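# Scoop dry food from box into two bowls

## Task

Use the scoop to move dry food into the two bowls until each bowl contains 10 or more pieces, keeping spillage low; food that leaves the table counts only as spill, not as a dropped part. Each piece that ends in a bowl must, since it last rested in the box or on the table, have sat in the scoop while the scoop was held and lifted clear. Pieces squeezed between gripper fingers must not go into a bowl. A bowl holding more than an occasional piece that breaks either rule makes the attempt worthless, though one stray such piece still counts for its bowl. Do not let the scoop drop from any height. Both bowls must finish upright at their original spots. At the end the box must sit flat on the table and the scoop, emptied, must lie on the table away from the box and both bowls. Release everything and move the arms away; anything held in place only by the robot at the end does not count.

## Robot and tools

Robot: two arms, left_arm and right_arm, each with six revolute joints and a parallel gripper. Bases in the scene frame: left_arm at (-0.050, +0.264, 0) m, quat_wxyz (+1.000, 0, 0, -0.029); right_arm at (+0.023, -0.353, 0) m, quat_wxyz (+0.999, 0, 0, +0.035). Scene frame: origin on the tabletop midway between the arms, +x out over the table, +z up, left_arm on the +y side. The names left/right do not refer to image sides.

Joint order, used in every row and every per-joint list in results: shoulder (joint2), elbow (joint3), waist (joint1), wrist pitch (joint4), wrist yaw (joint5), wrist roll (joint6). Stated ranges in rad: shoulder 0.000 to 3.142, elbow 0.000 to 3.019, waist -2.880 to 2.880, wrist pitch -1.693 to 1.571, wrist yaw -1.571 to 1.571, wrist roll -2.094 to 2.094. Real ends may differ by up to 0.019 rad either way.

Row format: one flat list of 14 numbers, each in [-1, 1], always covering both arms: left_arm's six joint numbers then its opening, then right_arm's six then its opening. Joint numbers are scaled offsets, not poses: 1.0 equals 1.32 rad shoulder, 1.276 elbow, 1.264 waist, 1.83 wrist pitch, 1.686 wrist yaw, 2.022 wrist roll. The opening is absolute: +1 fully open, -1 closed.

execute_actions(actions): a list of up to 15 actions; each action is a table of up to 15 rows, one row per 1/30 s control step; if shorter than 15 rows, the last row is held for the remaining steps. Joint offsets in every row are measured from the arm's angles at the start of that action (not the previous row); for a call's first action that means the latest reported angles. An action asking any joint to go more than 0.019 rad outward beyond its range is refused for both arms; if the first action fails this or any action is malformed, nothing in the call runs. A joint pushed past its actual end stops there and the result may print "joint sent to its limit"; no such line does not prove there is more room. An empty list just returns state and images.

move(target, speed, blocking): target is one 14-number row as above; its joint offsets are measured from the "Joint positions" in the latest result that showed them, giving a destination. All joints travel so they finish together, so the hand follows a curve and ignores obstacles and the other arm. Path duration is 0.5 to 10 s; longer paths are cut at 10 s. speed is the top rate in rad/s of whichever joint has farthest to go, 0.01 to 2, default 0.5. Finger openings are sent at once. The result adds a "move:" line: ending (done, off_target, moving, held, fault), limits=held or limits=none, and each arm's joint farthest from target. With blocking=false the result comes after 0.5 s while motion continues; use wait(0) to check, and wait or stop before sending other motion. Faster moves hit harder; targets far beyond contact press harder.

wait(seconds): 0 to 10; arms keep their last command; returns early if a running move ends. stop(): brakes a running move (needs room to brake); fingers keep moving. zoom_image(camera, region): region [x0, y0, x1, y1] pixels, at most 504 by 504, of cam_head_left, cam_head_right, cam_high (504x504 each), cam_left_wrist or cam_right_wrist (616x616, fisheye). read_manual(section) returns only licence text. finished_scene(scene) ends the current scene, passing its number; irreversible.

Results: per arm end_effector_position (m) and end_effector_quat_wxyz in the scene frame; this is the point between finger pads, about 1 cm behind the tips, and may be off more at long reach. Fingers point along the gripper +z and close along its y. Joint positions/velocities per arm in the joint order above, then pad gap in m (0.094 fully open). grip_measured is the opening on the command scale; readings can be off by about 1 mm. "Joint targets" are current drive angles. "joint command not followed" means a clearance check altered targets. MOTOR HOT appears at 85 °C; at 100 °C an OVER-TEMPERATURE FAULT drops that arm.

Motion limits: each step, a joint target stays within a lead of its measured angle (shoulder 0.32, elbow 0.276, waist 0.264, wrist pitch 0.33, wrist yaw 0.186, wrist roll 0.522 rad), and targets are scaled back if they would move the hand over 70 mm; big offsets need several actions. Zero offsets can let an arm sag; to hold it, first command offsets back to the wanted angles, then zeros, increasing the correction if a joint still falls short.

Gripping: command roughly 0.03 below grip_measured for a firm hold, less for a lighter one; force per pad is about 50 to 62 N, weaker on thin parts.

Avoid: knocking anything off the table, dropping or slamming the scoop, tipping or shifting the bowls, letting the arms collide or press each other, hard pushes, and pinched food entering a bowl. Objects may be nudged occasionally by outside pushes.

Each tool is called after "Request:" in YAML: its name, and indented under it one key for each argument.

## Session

Request:
execute_actions:
  actions: []

Scene clock: 0.00 s.
left_arm: end_effector_position=(+0.3327, +0.2430, +0.4060) grip_measured=+1.000 end_effector_quat_wxyz=(+0.705, +0.021, +0.709, -0.021) | right_arm: end_effector_position=(+0.3078, -0.3453, +0.1516) grip_measured=-0.617 end_effector_quat_wxyz=(+0.277, -0.012, +0.961, +0.007)
Joint names: [shoulder, elbow, waist, wrist pitch, wrist yaw, wrist roll]
Joint positions: left_arm=[ 0.628  0.627  0.008 -0.004  0.009 -0.     0.094] | right_arm=[ 0.709  0.528 -0.048 -0.829 -0.009 -0.     0.018]
Joint velocities: left_arm=[-0.015 -0.012 -0.005 -0.002  0.022  0.007  0.   ] | right_arm=[-0.015 -0.002 -0.015  0.007  0.051 -0.051 -0.001]
Joint targets: left_arm=[0.628 0.654 0.008 -0.001 0.009 -0.000] | right_arm=[0.710 0.550 -0.048 -0.827 -0.009 -0.000]

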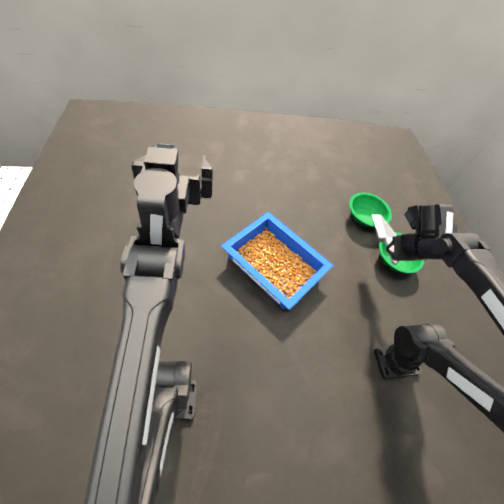

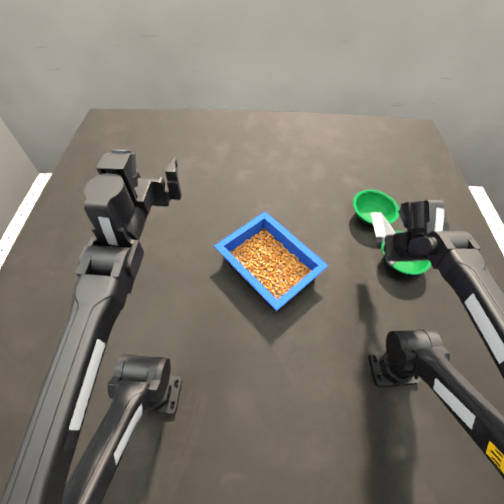

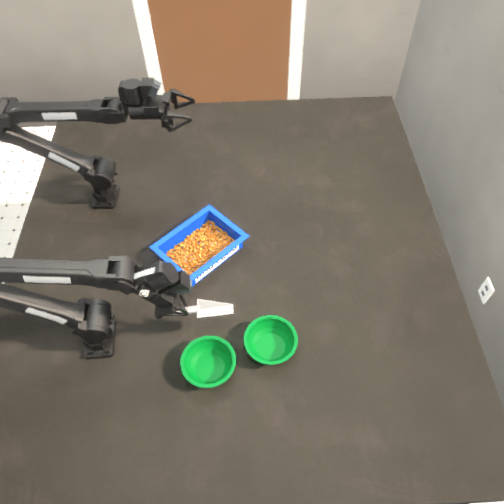

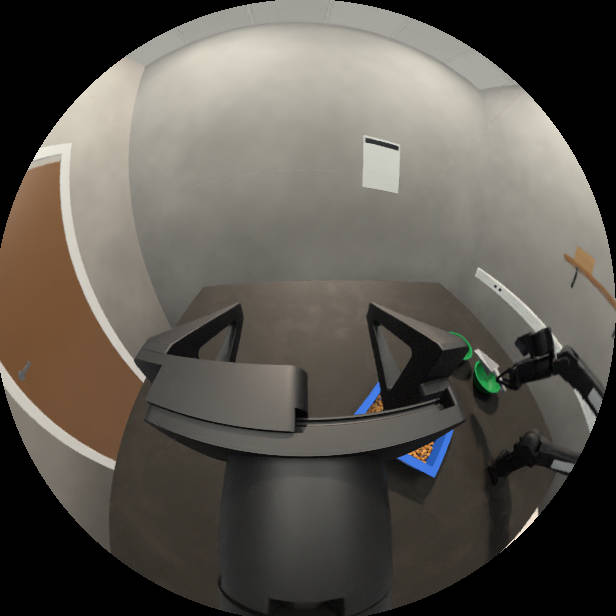

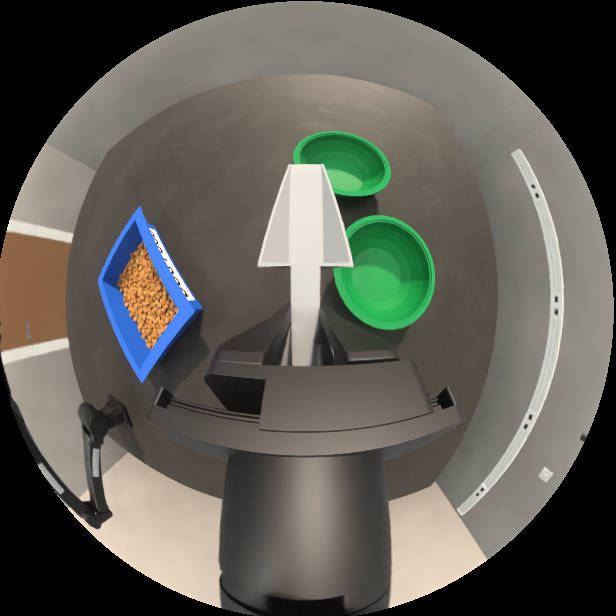

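Request:
execute_actions:
  actions:
    - [[0,0.02,0,0,0,0,1,0,0.017,0,0,0,0,-0.65]]

Request:
zoom_image:
  camera: "cam_high"
  region: [130,190,330,400]

Request:
zoom_image:
  camera: "cam_head_right"
  region: [200,190,450,330]

Scene clock: 10.07 s.
left_arm: end_effector_position=(+0.3327, +0.2430, +0.4060) grip_measured=+1.000 end_effector_quat_wxyz=(+0.705, +0.021, +0.709, -0.021) | right_arm: end_effector_position=(+0.3078, -0.3453, +0.1516) grip_measured=-0.617 end_effector_quat_wxyz=(+0.277, -0.012, +0.961, +0.007)
Joint names: [shoulder, elbow, waist, wrist pitch, wrist yaw, wrist roll]
Joint positions: left_arm=[ 0.628  0.627  0.008 -0.004  0.009 -0.     0.094] | right_arm=[ 0.709  0.528 -0.048 -0.829 -0.009 -0.     0.018]
Joint velocities: left_arm=[ 0.005 -0.017  0.005 -0.017  0.037 -0.022  0.   ] | right_arm=[ 0.005 -0.002 -0.005 -0.007  0.007 -0.007 -0.   ]
Joint targets: left_arm=[0.628 0.652 0.008 -0.004 0.009 -0.000] | right_arm=[0.709 0.549 -0.048 -0.829 -0.009 -0.000]

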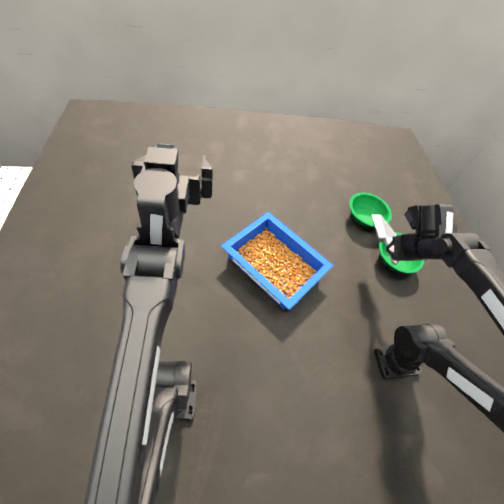

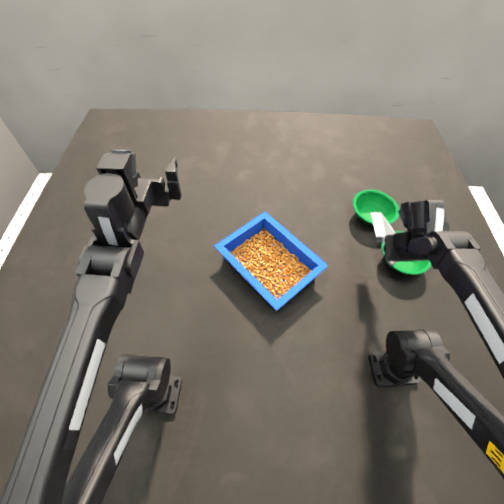

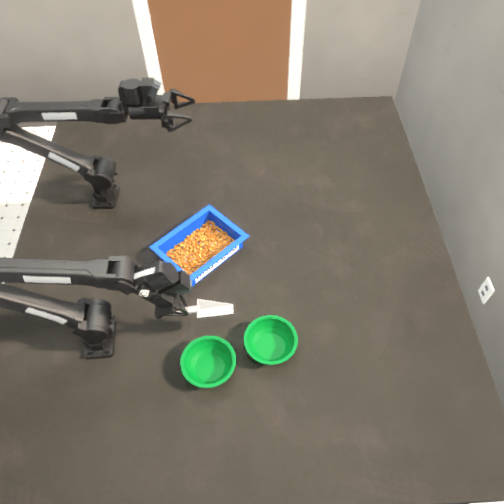

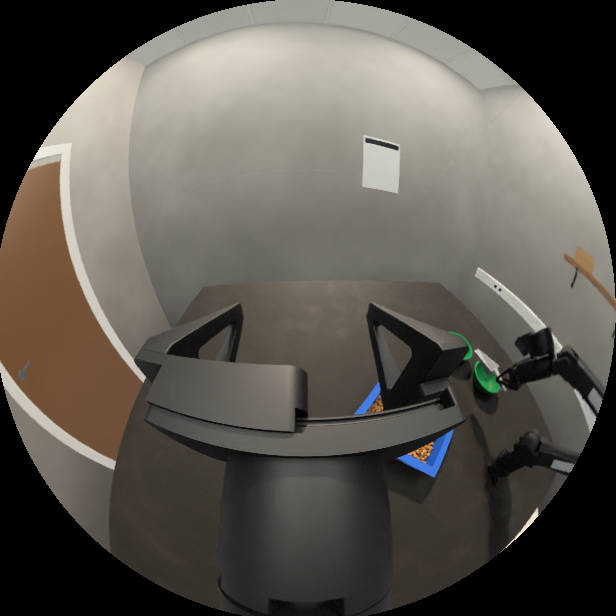

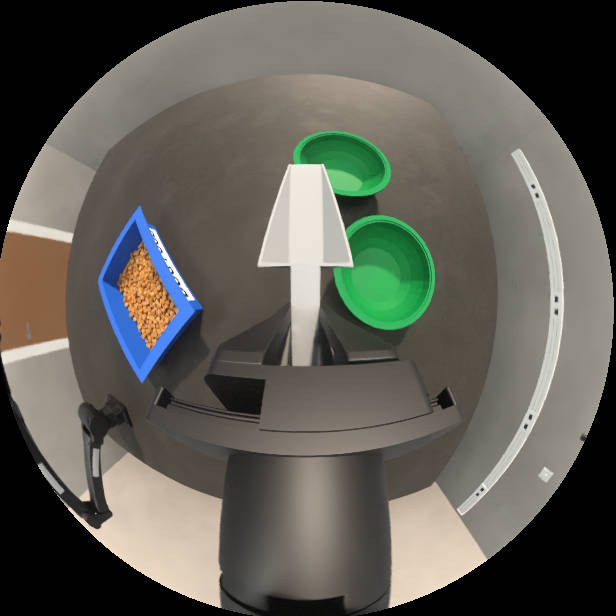

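Region (130, 190, 330, 400) of cam_high's 504x504 image, scaled by 2.400, with more detail than that image has; it fills the left 480 columns of this view, and the rest is white.

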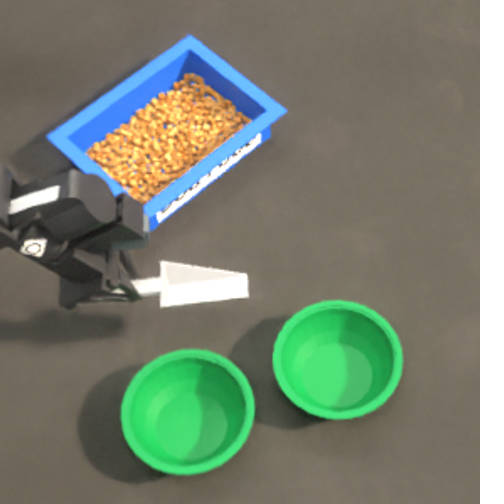

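Region (200, 190, 450, 330) of cam_head_right's 504x504 image, scaled by 2.016, with more detail than that image has; it fills the top 282 rows of this view, and the rest is white.

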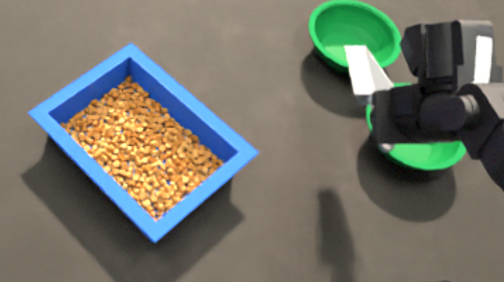

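Request:
zoom_image:
  camera: "cam_right_wrist"
  region: [230,140,390,340]

Region (230, 140, 390, 340) of cam_right_wrist's 616x616 image, scaled by 2.520, with more detail than that image has; it fills the left 403 columns of this view, and the rest is white.

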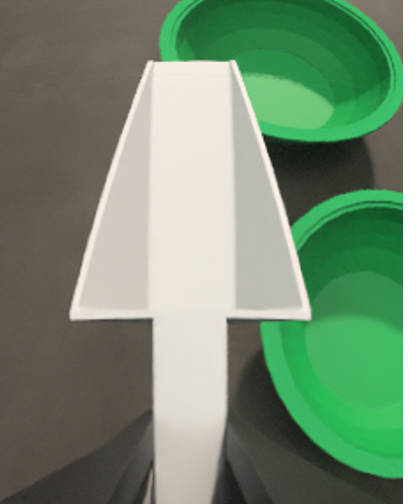

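Request:
zoom_image:
  camera: "cam_right_wrist"
  region: [70,190,230,400]

Region (70, 190, 230, 400) of cam_right_wrist's 616x616 image, scaled by 2.400, with more detail than that image has; it fills the left 384 columns of this view, and the rest is white.

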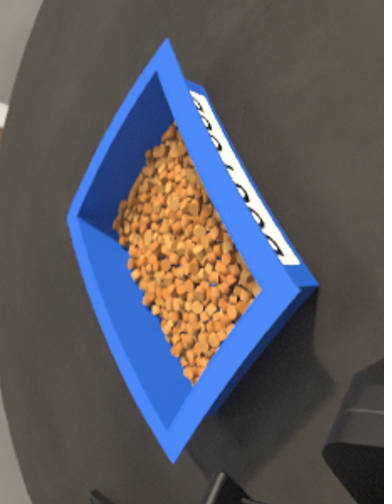

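Request:
move:
  target: [-0.453,-0.468,0,0,0,0,1,0.349,0.4114,0.617,-0.328,0,0,-0.65]
  speed: 0.6

Scene clock: 124.93 s.
left_arm: end_effector_position=(+0.2238, +0.2485, +0.2074) grip_measured=+1.000 end_effector_quat_wxyz=(+0.702, +0.021, +0.711, -0.021) | right_arm: end_effector_position=(+0.2401, -0.1287, +0.1995) grip_measured=-0.617 end_effector_quat_wxyz=(-0.001, -0.388, +0.921, +0.004)
Joint names: [shoulder, elbow, waist, wrist pitch, wrist yaw, wrist roll]
Joint positions: left_arm=[ 0.042  0.033  0.008 -0.004  0.009 -0.     0.094] | right_arm=[ 1.164  1.007  0.727 -1.412 -0.008 -0.     0.018]
Joint velocities: left_arm=[-0.015  0.022 -0.005  0.007  0.022  0.037  0.   ] | right_arm=[-0.015  0.002  0.005 -0.012 -0.007  0.007 -0.001]
Joint targets: left_arm=[0.030 0.029 0.008 -0.004 0.009 -0.000] | right_arm=[1.169 1.053 0.731 -1.429 -0.009 -0.000]
move: off_target (right_arm); limits=none; left_arm: farthest joint: the shoulder, 0.012 radians from its target (0.598 radians at the start); right_arm: farthest joint: the elbow, 0.046 radians from its target (0.525 radians at the start)

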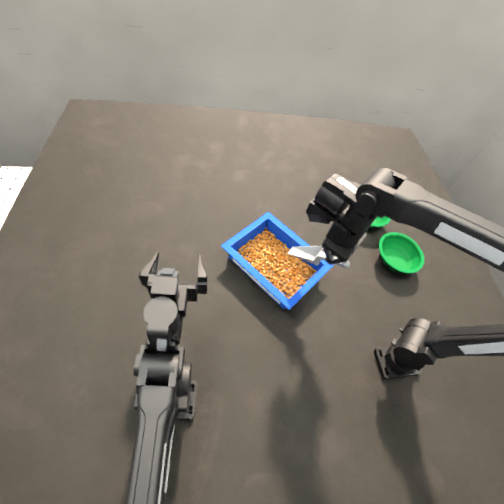

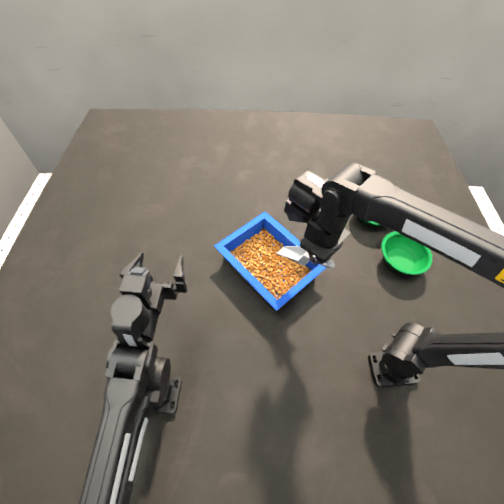

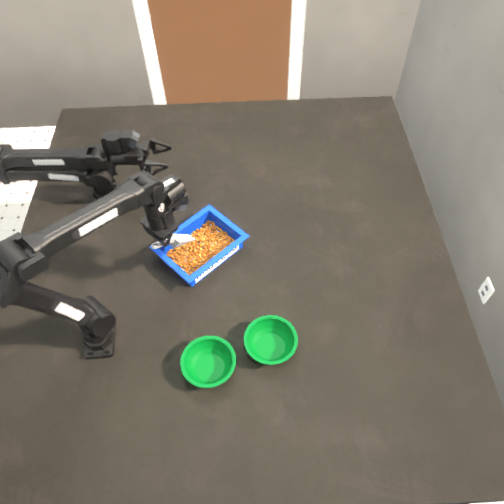

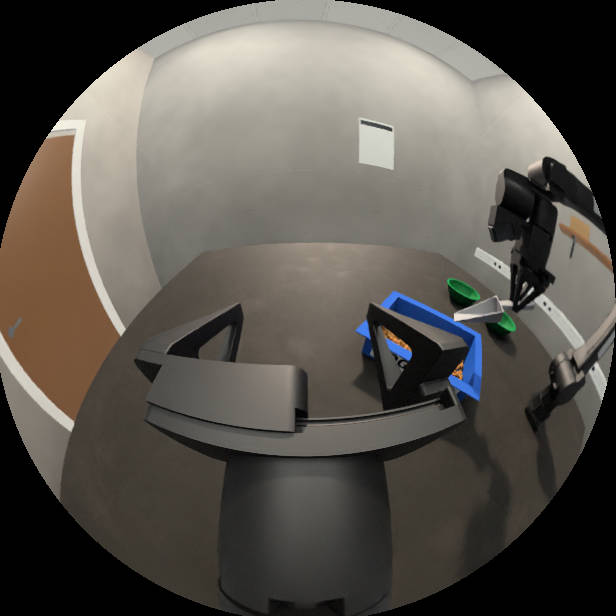

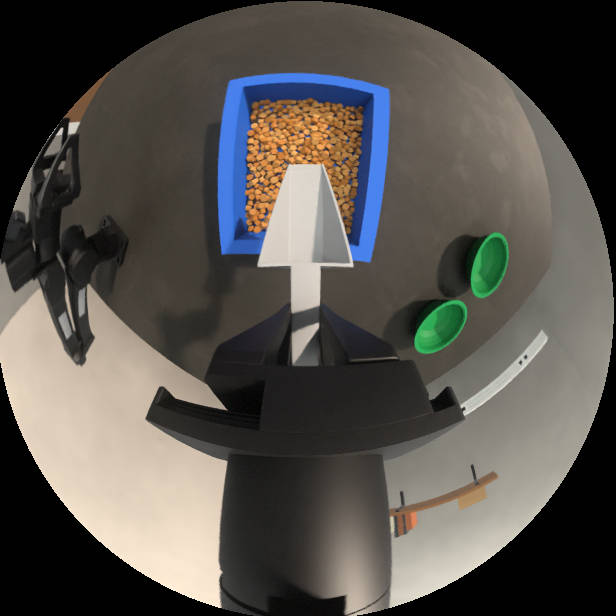

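Request:
zoom_image:
  camera: "cam_left_wrist"
  region: [430,230,570,340]

Request:
zoom_image:
  camera: "cam_right_wrist"
  region: [200,60,410,280]

Region (430, 230, 570, 340) of cam_left_wrist's 616x616 image, scaled by 3.600, with more detail than that image has; it fills the top 396 rows of this view, and the rest is white.

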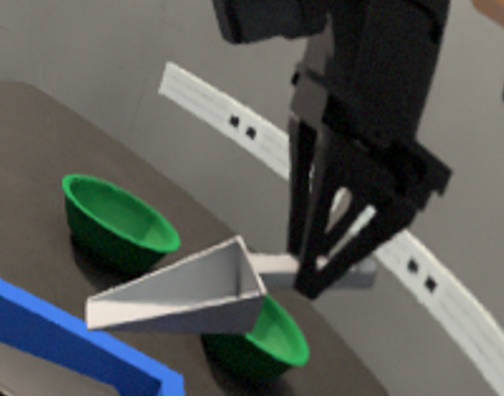

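Region (200, 60, 410, 280) of cam_right_wrist's 616x616 image, scaled by 2.291, with more detail than that image has; it fills the left 481 columns of this view, and the rest is white.

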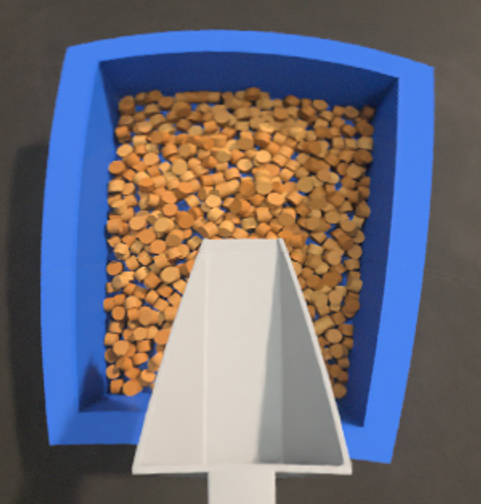

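Request:
move:
  target: [-0.009,-0.003,0,0,0,0,1,0.1053,-0.0995,0,0.1568,0,0,-0.65]
  speed: 0.2

Scene clock: 156.93 s.
left_arm: end_effector_position=(+0.2238, +0.2485, +0.2074) grip_measured=+1.000 end_effector_quat_wxyz=(+0.702, +0.021, +0.711, -0.021) | right_arm: end_effector_position=(+0.2576, -0.1107, +0.1145) grip_measured=-0.617 end_effector_quat_wxyz=(+0.005, -0.389, +0.921, +0.007)
Joint names: [shoulder, elbow, waist, wrist pitch, wrist yaw, wrist roll]
Joint positions: left_arm=[ 0.042  0.033  0.008 -0.004  0.009 -0.     0.094] | right_arm=[ 1.294  0.882  0.727 -1.145 -0.008 -0.     0.018]
Joint velocities: left_arm=[-0.005  0.002 -0.005 -0.012 -0.125 -0.037  0.   ] | right_arm=[ 0.005 -0.002 -0.005 -0.012  0.022  0.081  0.   ]
Joint targets: left_arm=[0.030 0.029 0.008 -0.004 0.009 -0.000] | right_arm=[1.303 0.880 0.727 -1.125 -0.008 -0.000]
move: done; limits=none; left_arm: farthest joint: the shoulder, 0.011 radians from its target (0.011 radians at the start); right_arm: farthest joint: the wrist pitch, 0.020 radians from its target (0.287 radians at the start)

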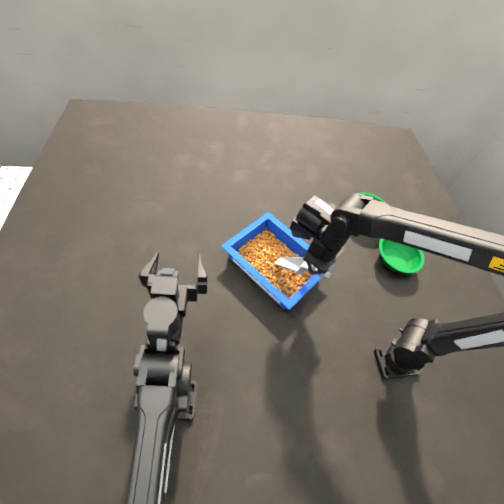

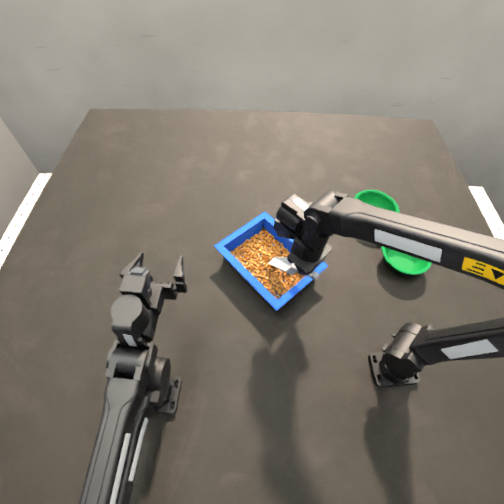

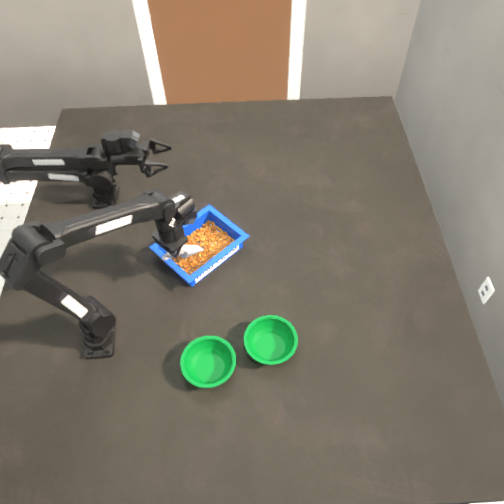

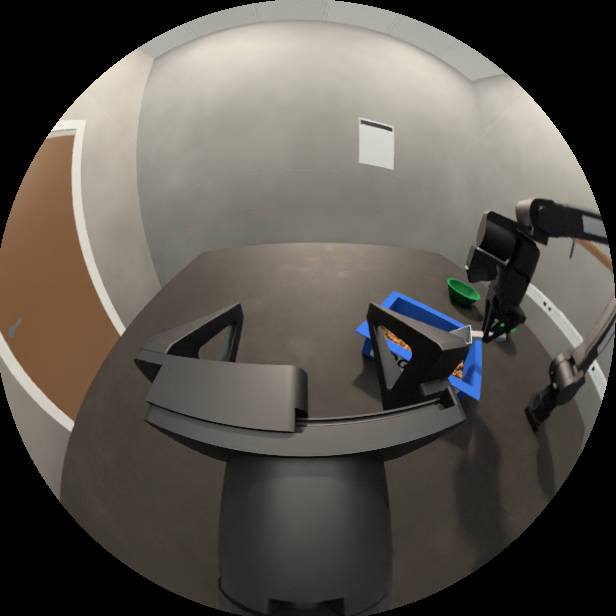

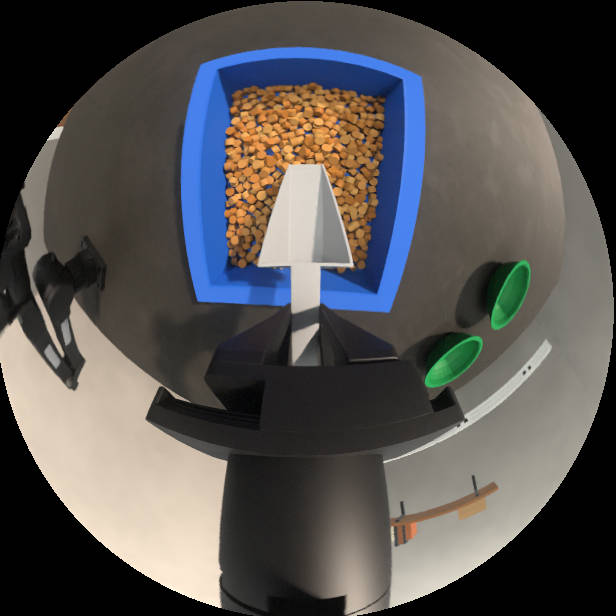

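Request:
zoom_image:
  camera: "cam_right_wrist"
  region: [210,70,410,310]

Region (210, 70, 410, 310) of cam_right_wrist's 616x616 image, scaled by 2.100, with more detail than that image has.

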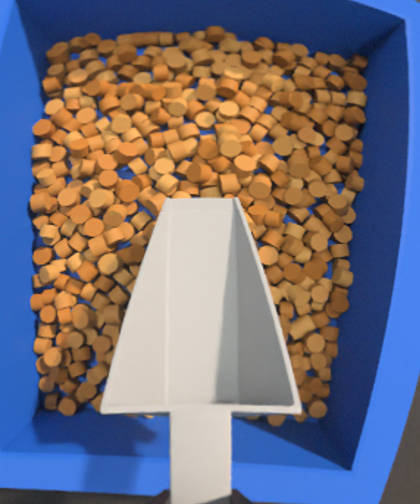

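Request:
move:
  target: [-0.009,-0.003,0,0,0,0,1,-0.0394,-0.1191,0,0.183,0,0,-0.65]
  speed: 0.15

Request:
zoom_image:
  camera: "cam_right_wrist"
  region: [210,70,410,310]

Scene clock: 164.97 s.
left_arm: end_effector_position=(+0.2238, +0.2485, +0.2074) grip_measured=+1.000 end_effector_quat_wxyz=(+0.702, +0.021, +0.711, -0.021) | right_arm: end_effector_position=(+0.2685, -0.0996, +0.0821) grip_measured=-0.617 end_effector_quat_wxyz=(+0.099, -0.387, +0.916, +0.046)
Joint names: [shoulder, elbow, waist, wrist pitch, wrist yaw, wrist roll]
Joint positions: left_arm=[ 0.042  0.033  0.008 -0.004  0.009 -0.     0.094] | right_arm=[ 1.252  0.733  0.727 -0.833 -0.008 -0.     0.018]
Joint velocities: left_arm=[-0.015 -0.012 -0.005 -0.007 -0.037 -0.007  0.   ] | right_arm=[-0.015 -0.002 -0.015  0.022 -0.037  0.066  0.   ]
Joint targets: left_arm=[0.030 0.029 0.008 -0.004 0.009 -0.000] | right_arm=[1.242 0.730 0.727 -0.810 -0.008 -0.000]
move: off_target (right_arm); limits=none; left_arm: farthest joint: the shoulder, 0.011 radians from its target (0.011 radians at the start); right_arm: farthest joint: the wrist pitch, 0.023 radians from its target (0.335 radians at the start)

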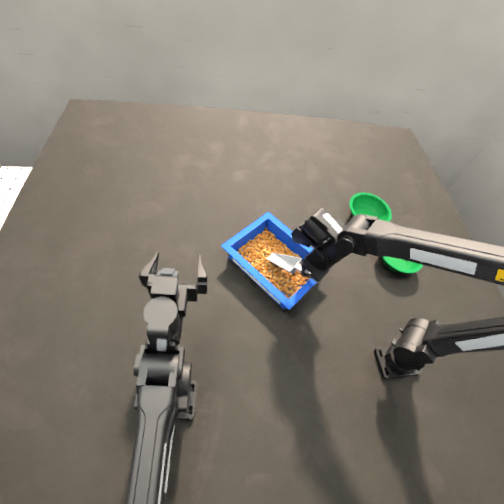

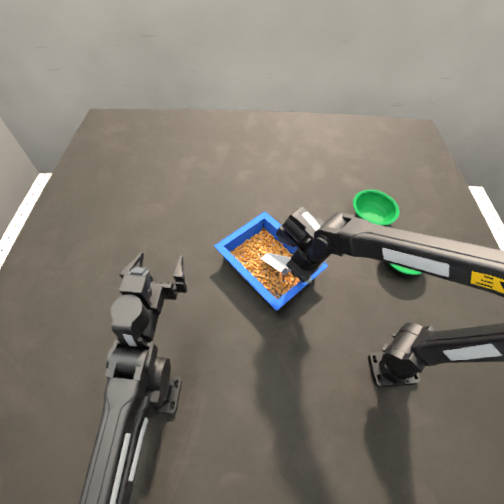

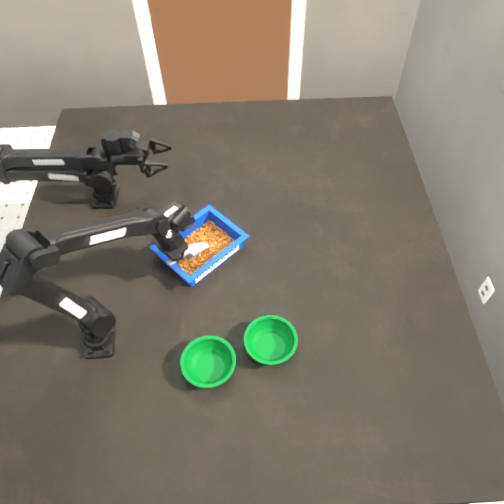

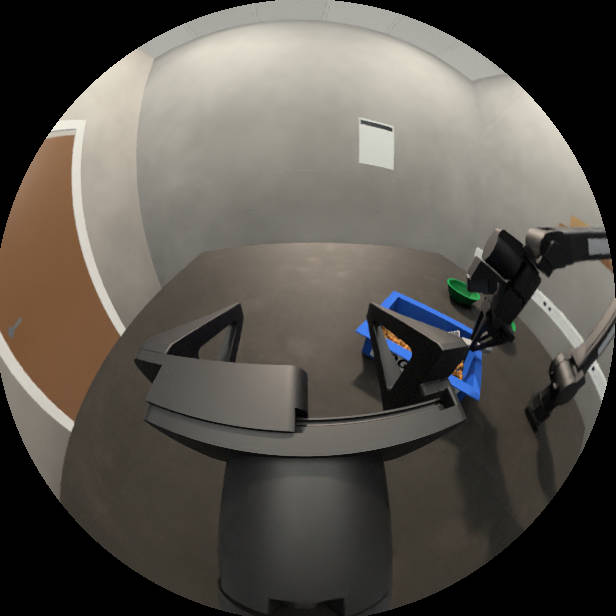

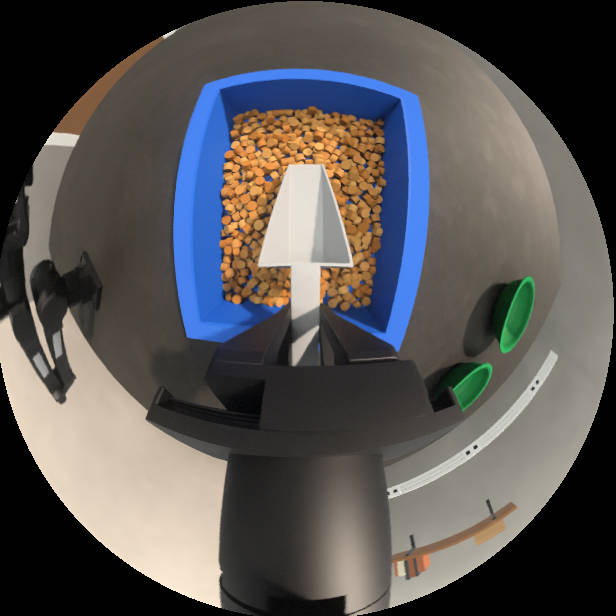

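Region (210, 70, 410, 310) of cam_right_wrist's 616x616 image, scaled by 2.100, with more detail than that image has.

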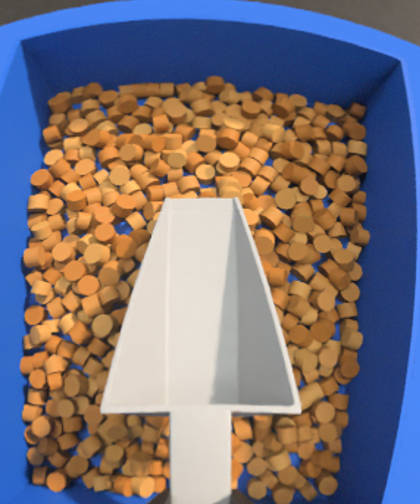

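Request:
move:
  target: [-0.009,-0.003,0,0,0,0,1,0.031,-0.002,0,0.026,0,0,-0.65]
  speed: 0.08

Request:
zoom_image:
  camera: "cam_right_wrist"
  region: [210,70,410,310]

Scene clock: 186.27 s.
left_arm: end_effector_position=(+0.2238, +0.2485, +0.2074) grip_measured=+1.000 end_effector_quat_wxyz=(+0.702, +0.021, +0.711, -0.021) | right_arm: end_effector_position=(+0.2721, -0.0958, +0.0748) grip_measured=-0.617 end_effector_quat_wxyz=(+0.100, -0.387, +0.916, +0.046)
Joint names: [shoulder, elbow, waist, wrist pitch, wrist yaw, wrist roll]
Joint positions: left_arm=[ 0.042  0.033  0.008 -0.004  0.009 -0.     0.094] | right_arm=[ 1.278  0.733  0.727 -0.806 -0.008 -0.     0.018]
Joint velocities: left_arm=[-0.005 -0.007 -0.024 -0.027  0.081 -0.007  0.   ] | right_arm=[ 0.005  0.002 -0.005 -0.002  0.037 -0.007 -0.   ]
Joint targets: left_arm=[0.030 0.029 0.008 -0.004 0.009 -0.000] | right_arm=[1.292 0.730 0.727 -0.785 -0.008 -0.000]
move: done; limits=none; left_arm: farthest joint: the shoulder, 0.011 radians from its target (0.011 radians at the start); right_arm: farthest joint: the wrist pitch, 0.020 radians from its target (0.048 radians at the start)

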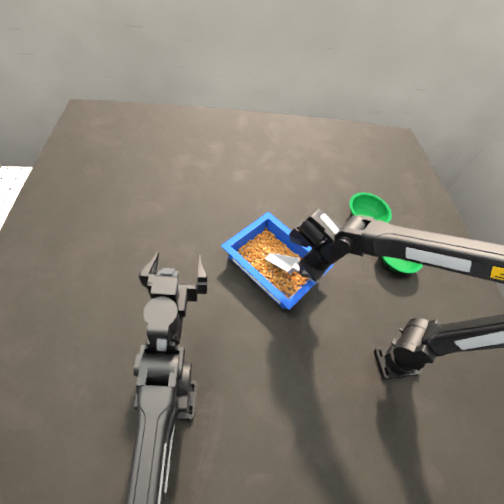

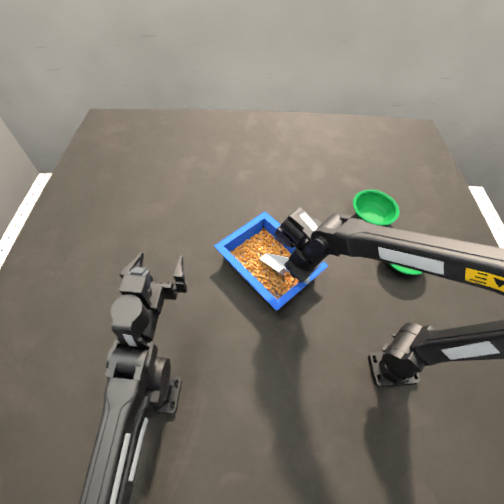

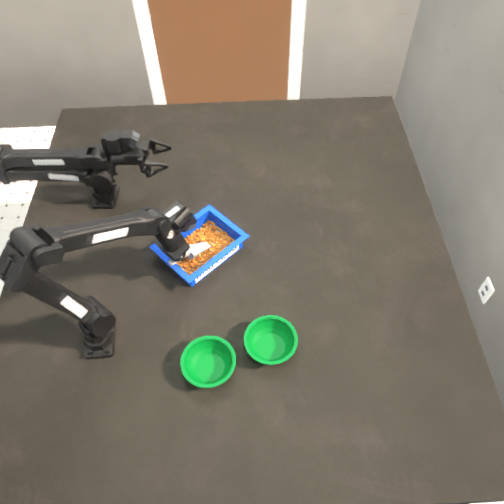

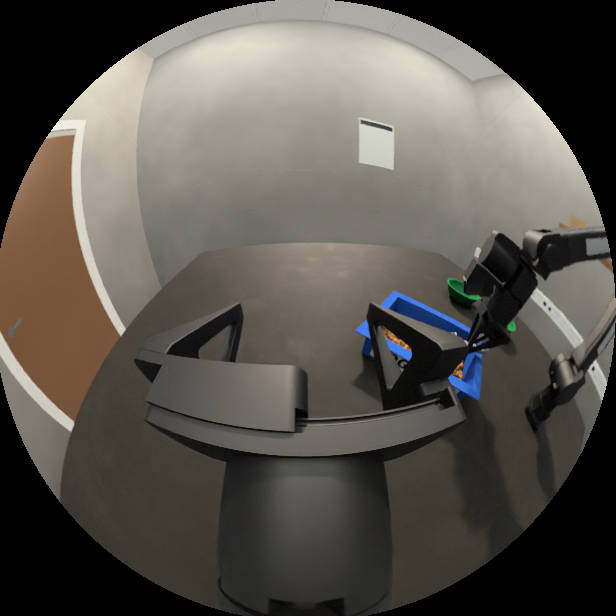

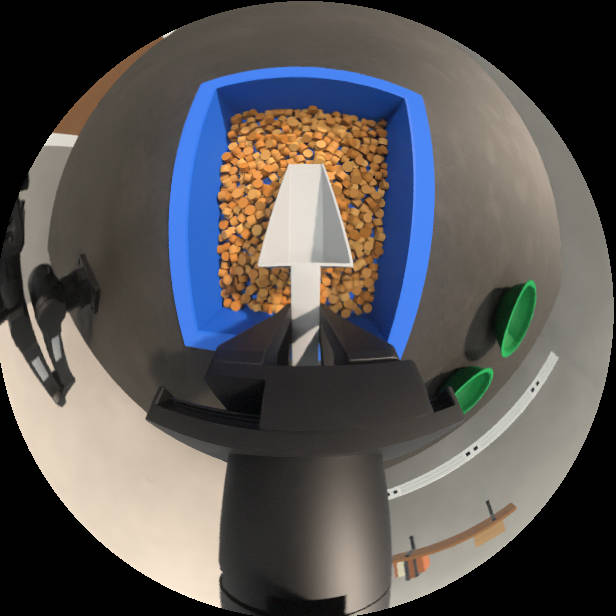

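Region (210, 70, 410, 310) of cam_right_wrist's 616x616 image, scaled by 2.100, with more detail than that image has.

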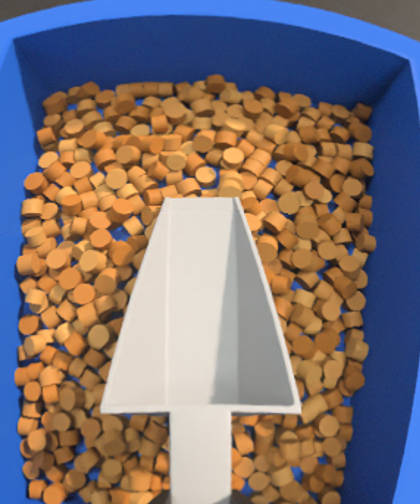

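Request:
zoom_image:
  camera: "cam_right_wrist"
  region: [250,155,365,315]

Region (250, 155, 365, 315) of cam_right_wrist's 616x616 image, scaled by 3.150, with more detail than that image has; it fills the left 362 columns of this view, and the rest is white.

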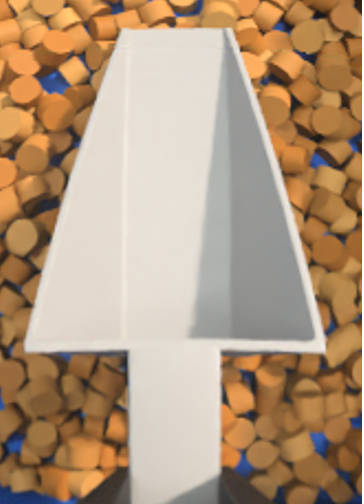

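Request:
execute_actions:
  actions:
    - [[-0.009,-0.003,0,0,0,0,-0.9,0.0106,-0.002,0,0.011,0,0,-0.65]]

Request:
zoom_image:
  camera: "cam_left_wrist"
  region: [340,230,540,400]

Scene clock: 215.23 s.
left_arm: end_effector_position=(+0.2238, +0.2485, +0.2074) grip_measured=-0.897 end_effector_quat_wxyz=(+0.702, +0.021, +0.711, -0.021) | right_arm: end_effector_position=(+0.2721, -0.0958, +0.0748) grip_measured=-0.617 end_effector_quat_wxyz=(+0.100, -0.387, +0.916, +0.046)
Joint names: [shoulder, elbow, waist, wrist pitch, wrist yaw, wrist roll]
Joint positions: left_arm=[ 0.042  0.033  0.008 -0.004  0.009 -0.     0.005] | right_arm=[ 1.278  0.733  0.727 -0.806 -0.008 -0.     0.018]
Joint velocities: left_arm=[-0.005 -0.012 -0.005 -0.002 -0.007  0.066 -0.   ] | right_arm=[-0.005 -0.002 -0.005  0.007 -0.11  -0.007  0.001]
Joint targets: left_arm=[0.030 0.029 0.008 -0.004 0.009 -0.000] | right_arm=[1.292 0.730 0.727 -0.785 -0.008 -0.000]

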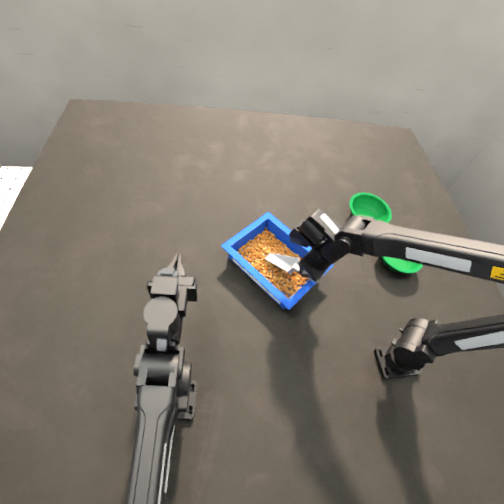

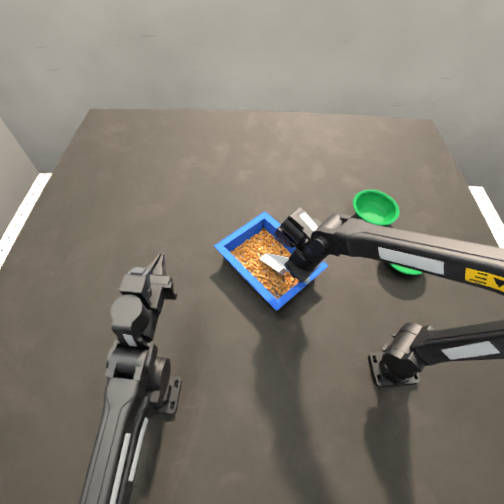

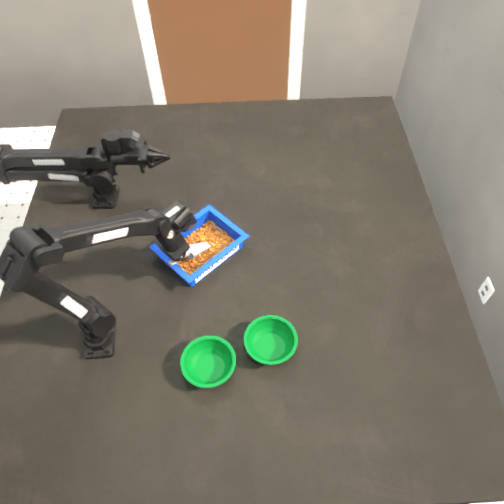

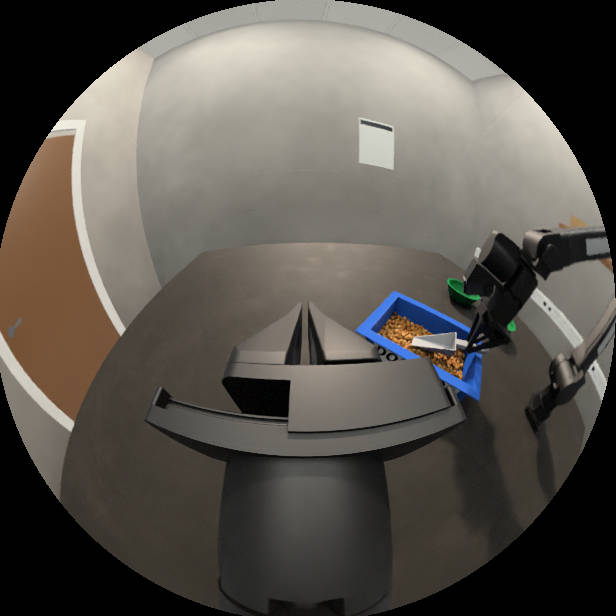

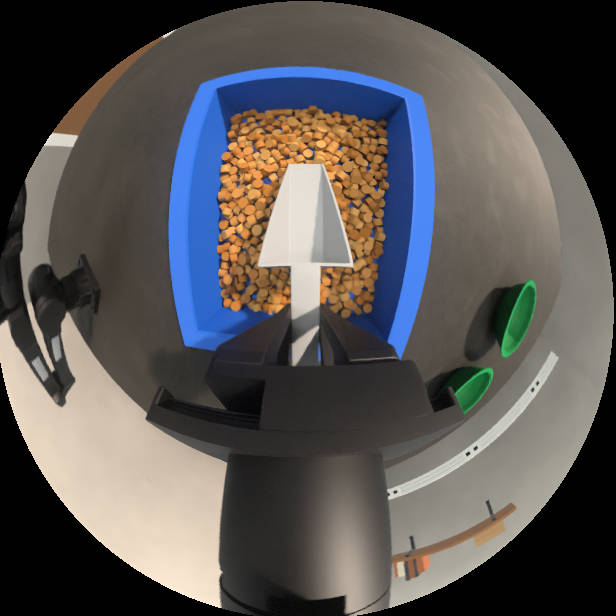

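Region (340, 230, 540, 400) of cam_left_wrist's 616x616 image, scaled by 2.520, with more detail than that image has; it fills the top 428 rows of this view, and the rest is white.

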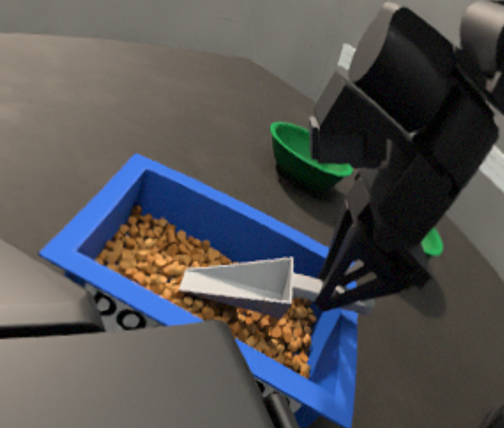

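Request:
zoom_image:
  camera: "cam_left_wrist"
  region: [395,310,495,375]

Region (395, 310, 495, 375) of cam_left_wrist's 616x616 image, scaled by 5.040, with more detail than that image has; it fills the top 328 rows of this view, and the rest is white.

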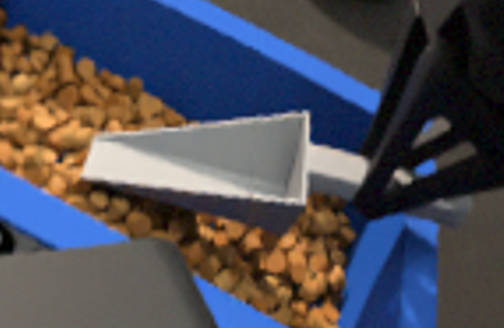

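Request:
move:
  target: [-0.009,-0.003,0,0,0,0,-0.9,-0.059,0.01,0,0,0,0,-0.65]
  speed: 0.2

Scene clock: 284.13 s.
left_arm: end_effector_position=(+0.2238, +0.2485, +0.2074) grip_measured=-0.897 end_effector_quat_wxyz=(+0.702, +0.021, +0.711, -0.021) | right_arm: end_effector_position=(+0.2744, -0.0935, +0.1005) grip_measured=-0.617 end_effector_quat_wxyz=(+0.135, -0.385, +0.911, +0.061)
Joint names: [shoulder, elbow, waist, wrist pitch, wrist yaw, wrist roll]
Joint positions: left_arm=[ 0.042  0.033  0.008 -0.004  0.009 -0.     0.005] | right_arm=[ 1.202  0.733  0.727 -0.806 -0.008 -0.     0.018]
Joint velocities: left_arm=[-0.015  0.007  0.005  0.002  0.007 -0.051 -0.001] | right_arm=[-0.005 -0.002 -0.005 -0.017  0.022 -0.007  0.   ]
Joint targets: left_arm=[0.030 0.029 0.008 -0.004 0.009 -0.000] | right_arm=[1.200 0.746 0.727 -0.806 -0.008 -0.000]
move: done; limits=none; left_arm: farthest joint: the shoulder, 0.011 radians from its target (0.011 radians at the start); right_arm: farthest joint: the elbow, 0.013 radians from its target (0.013 radians at the start)

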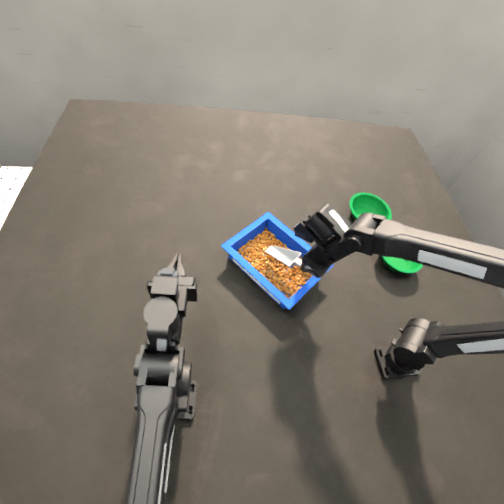

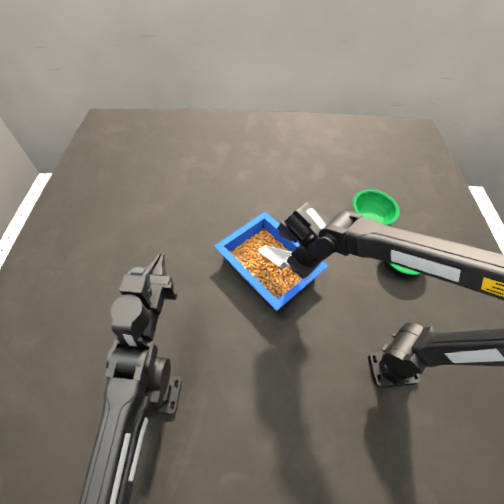

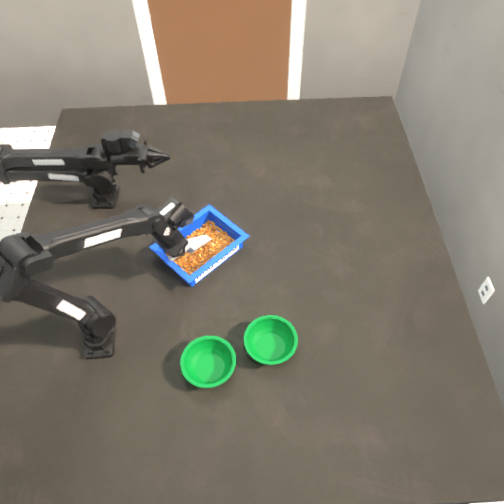

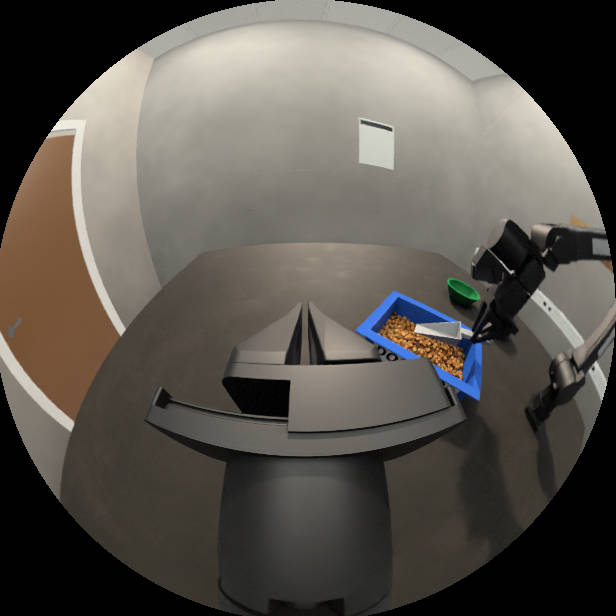

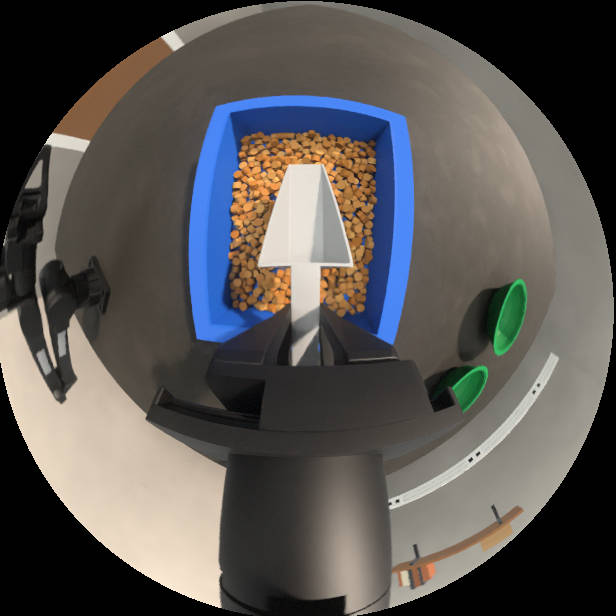

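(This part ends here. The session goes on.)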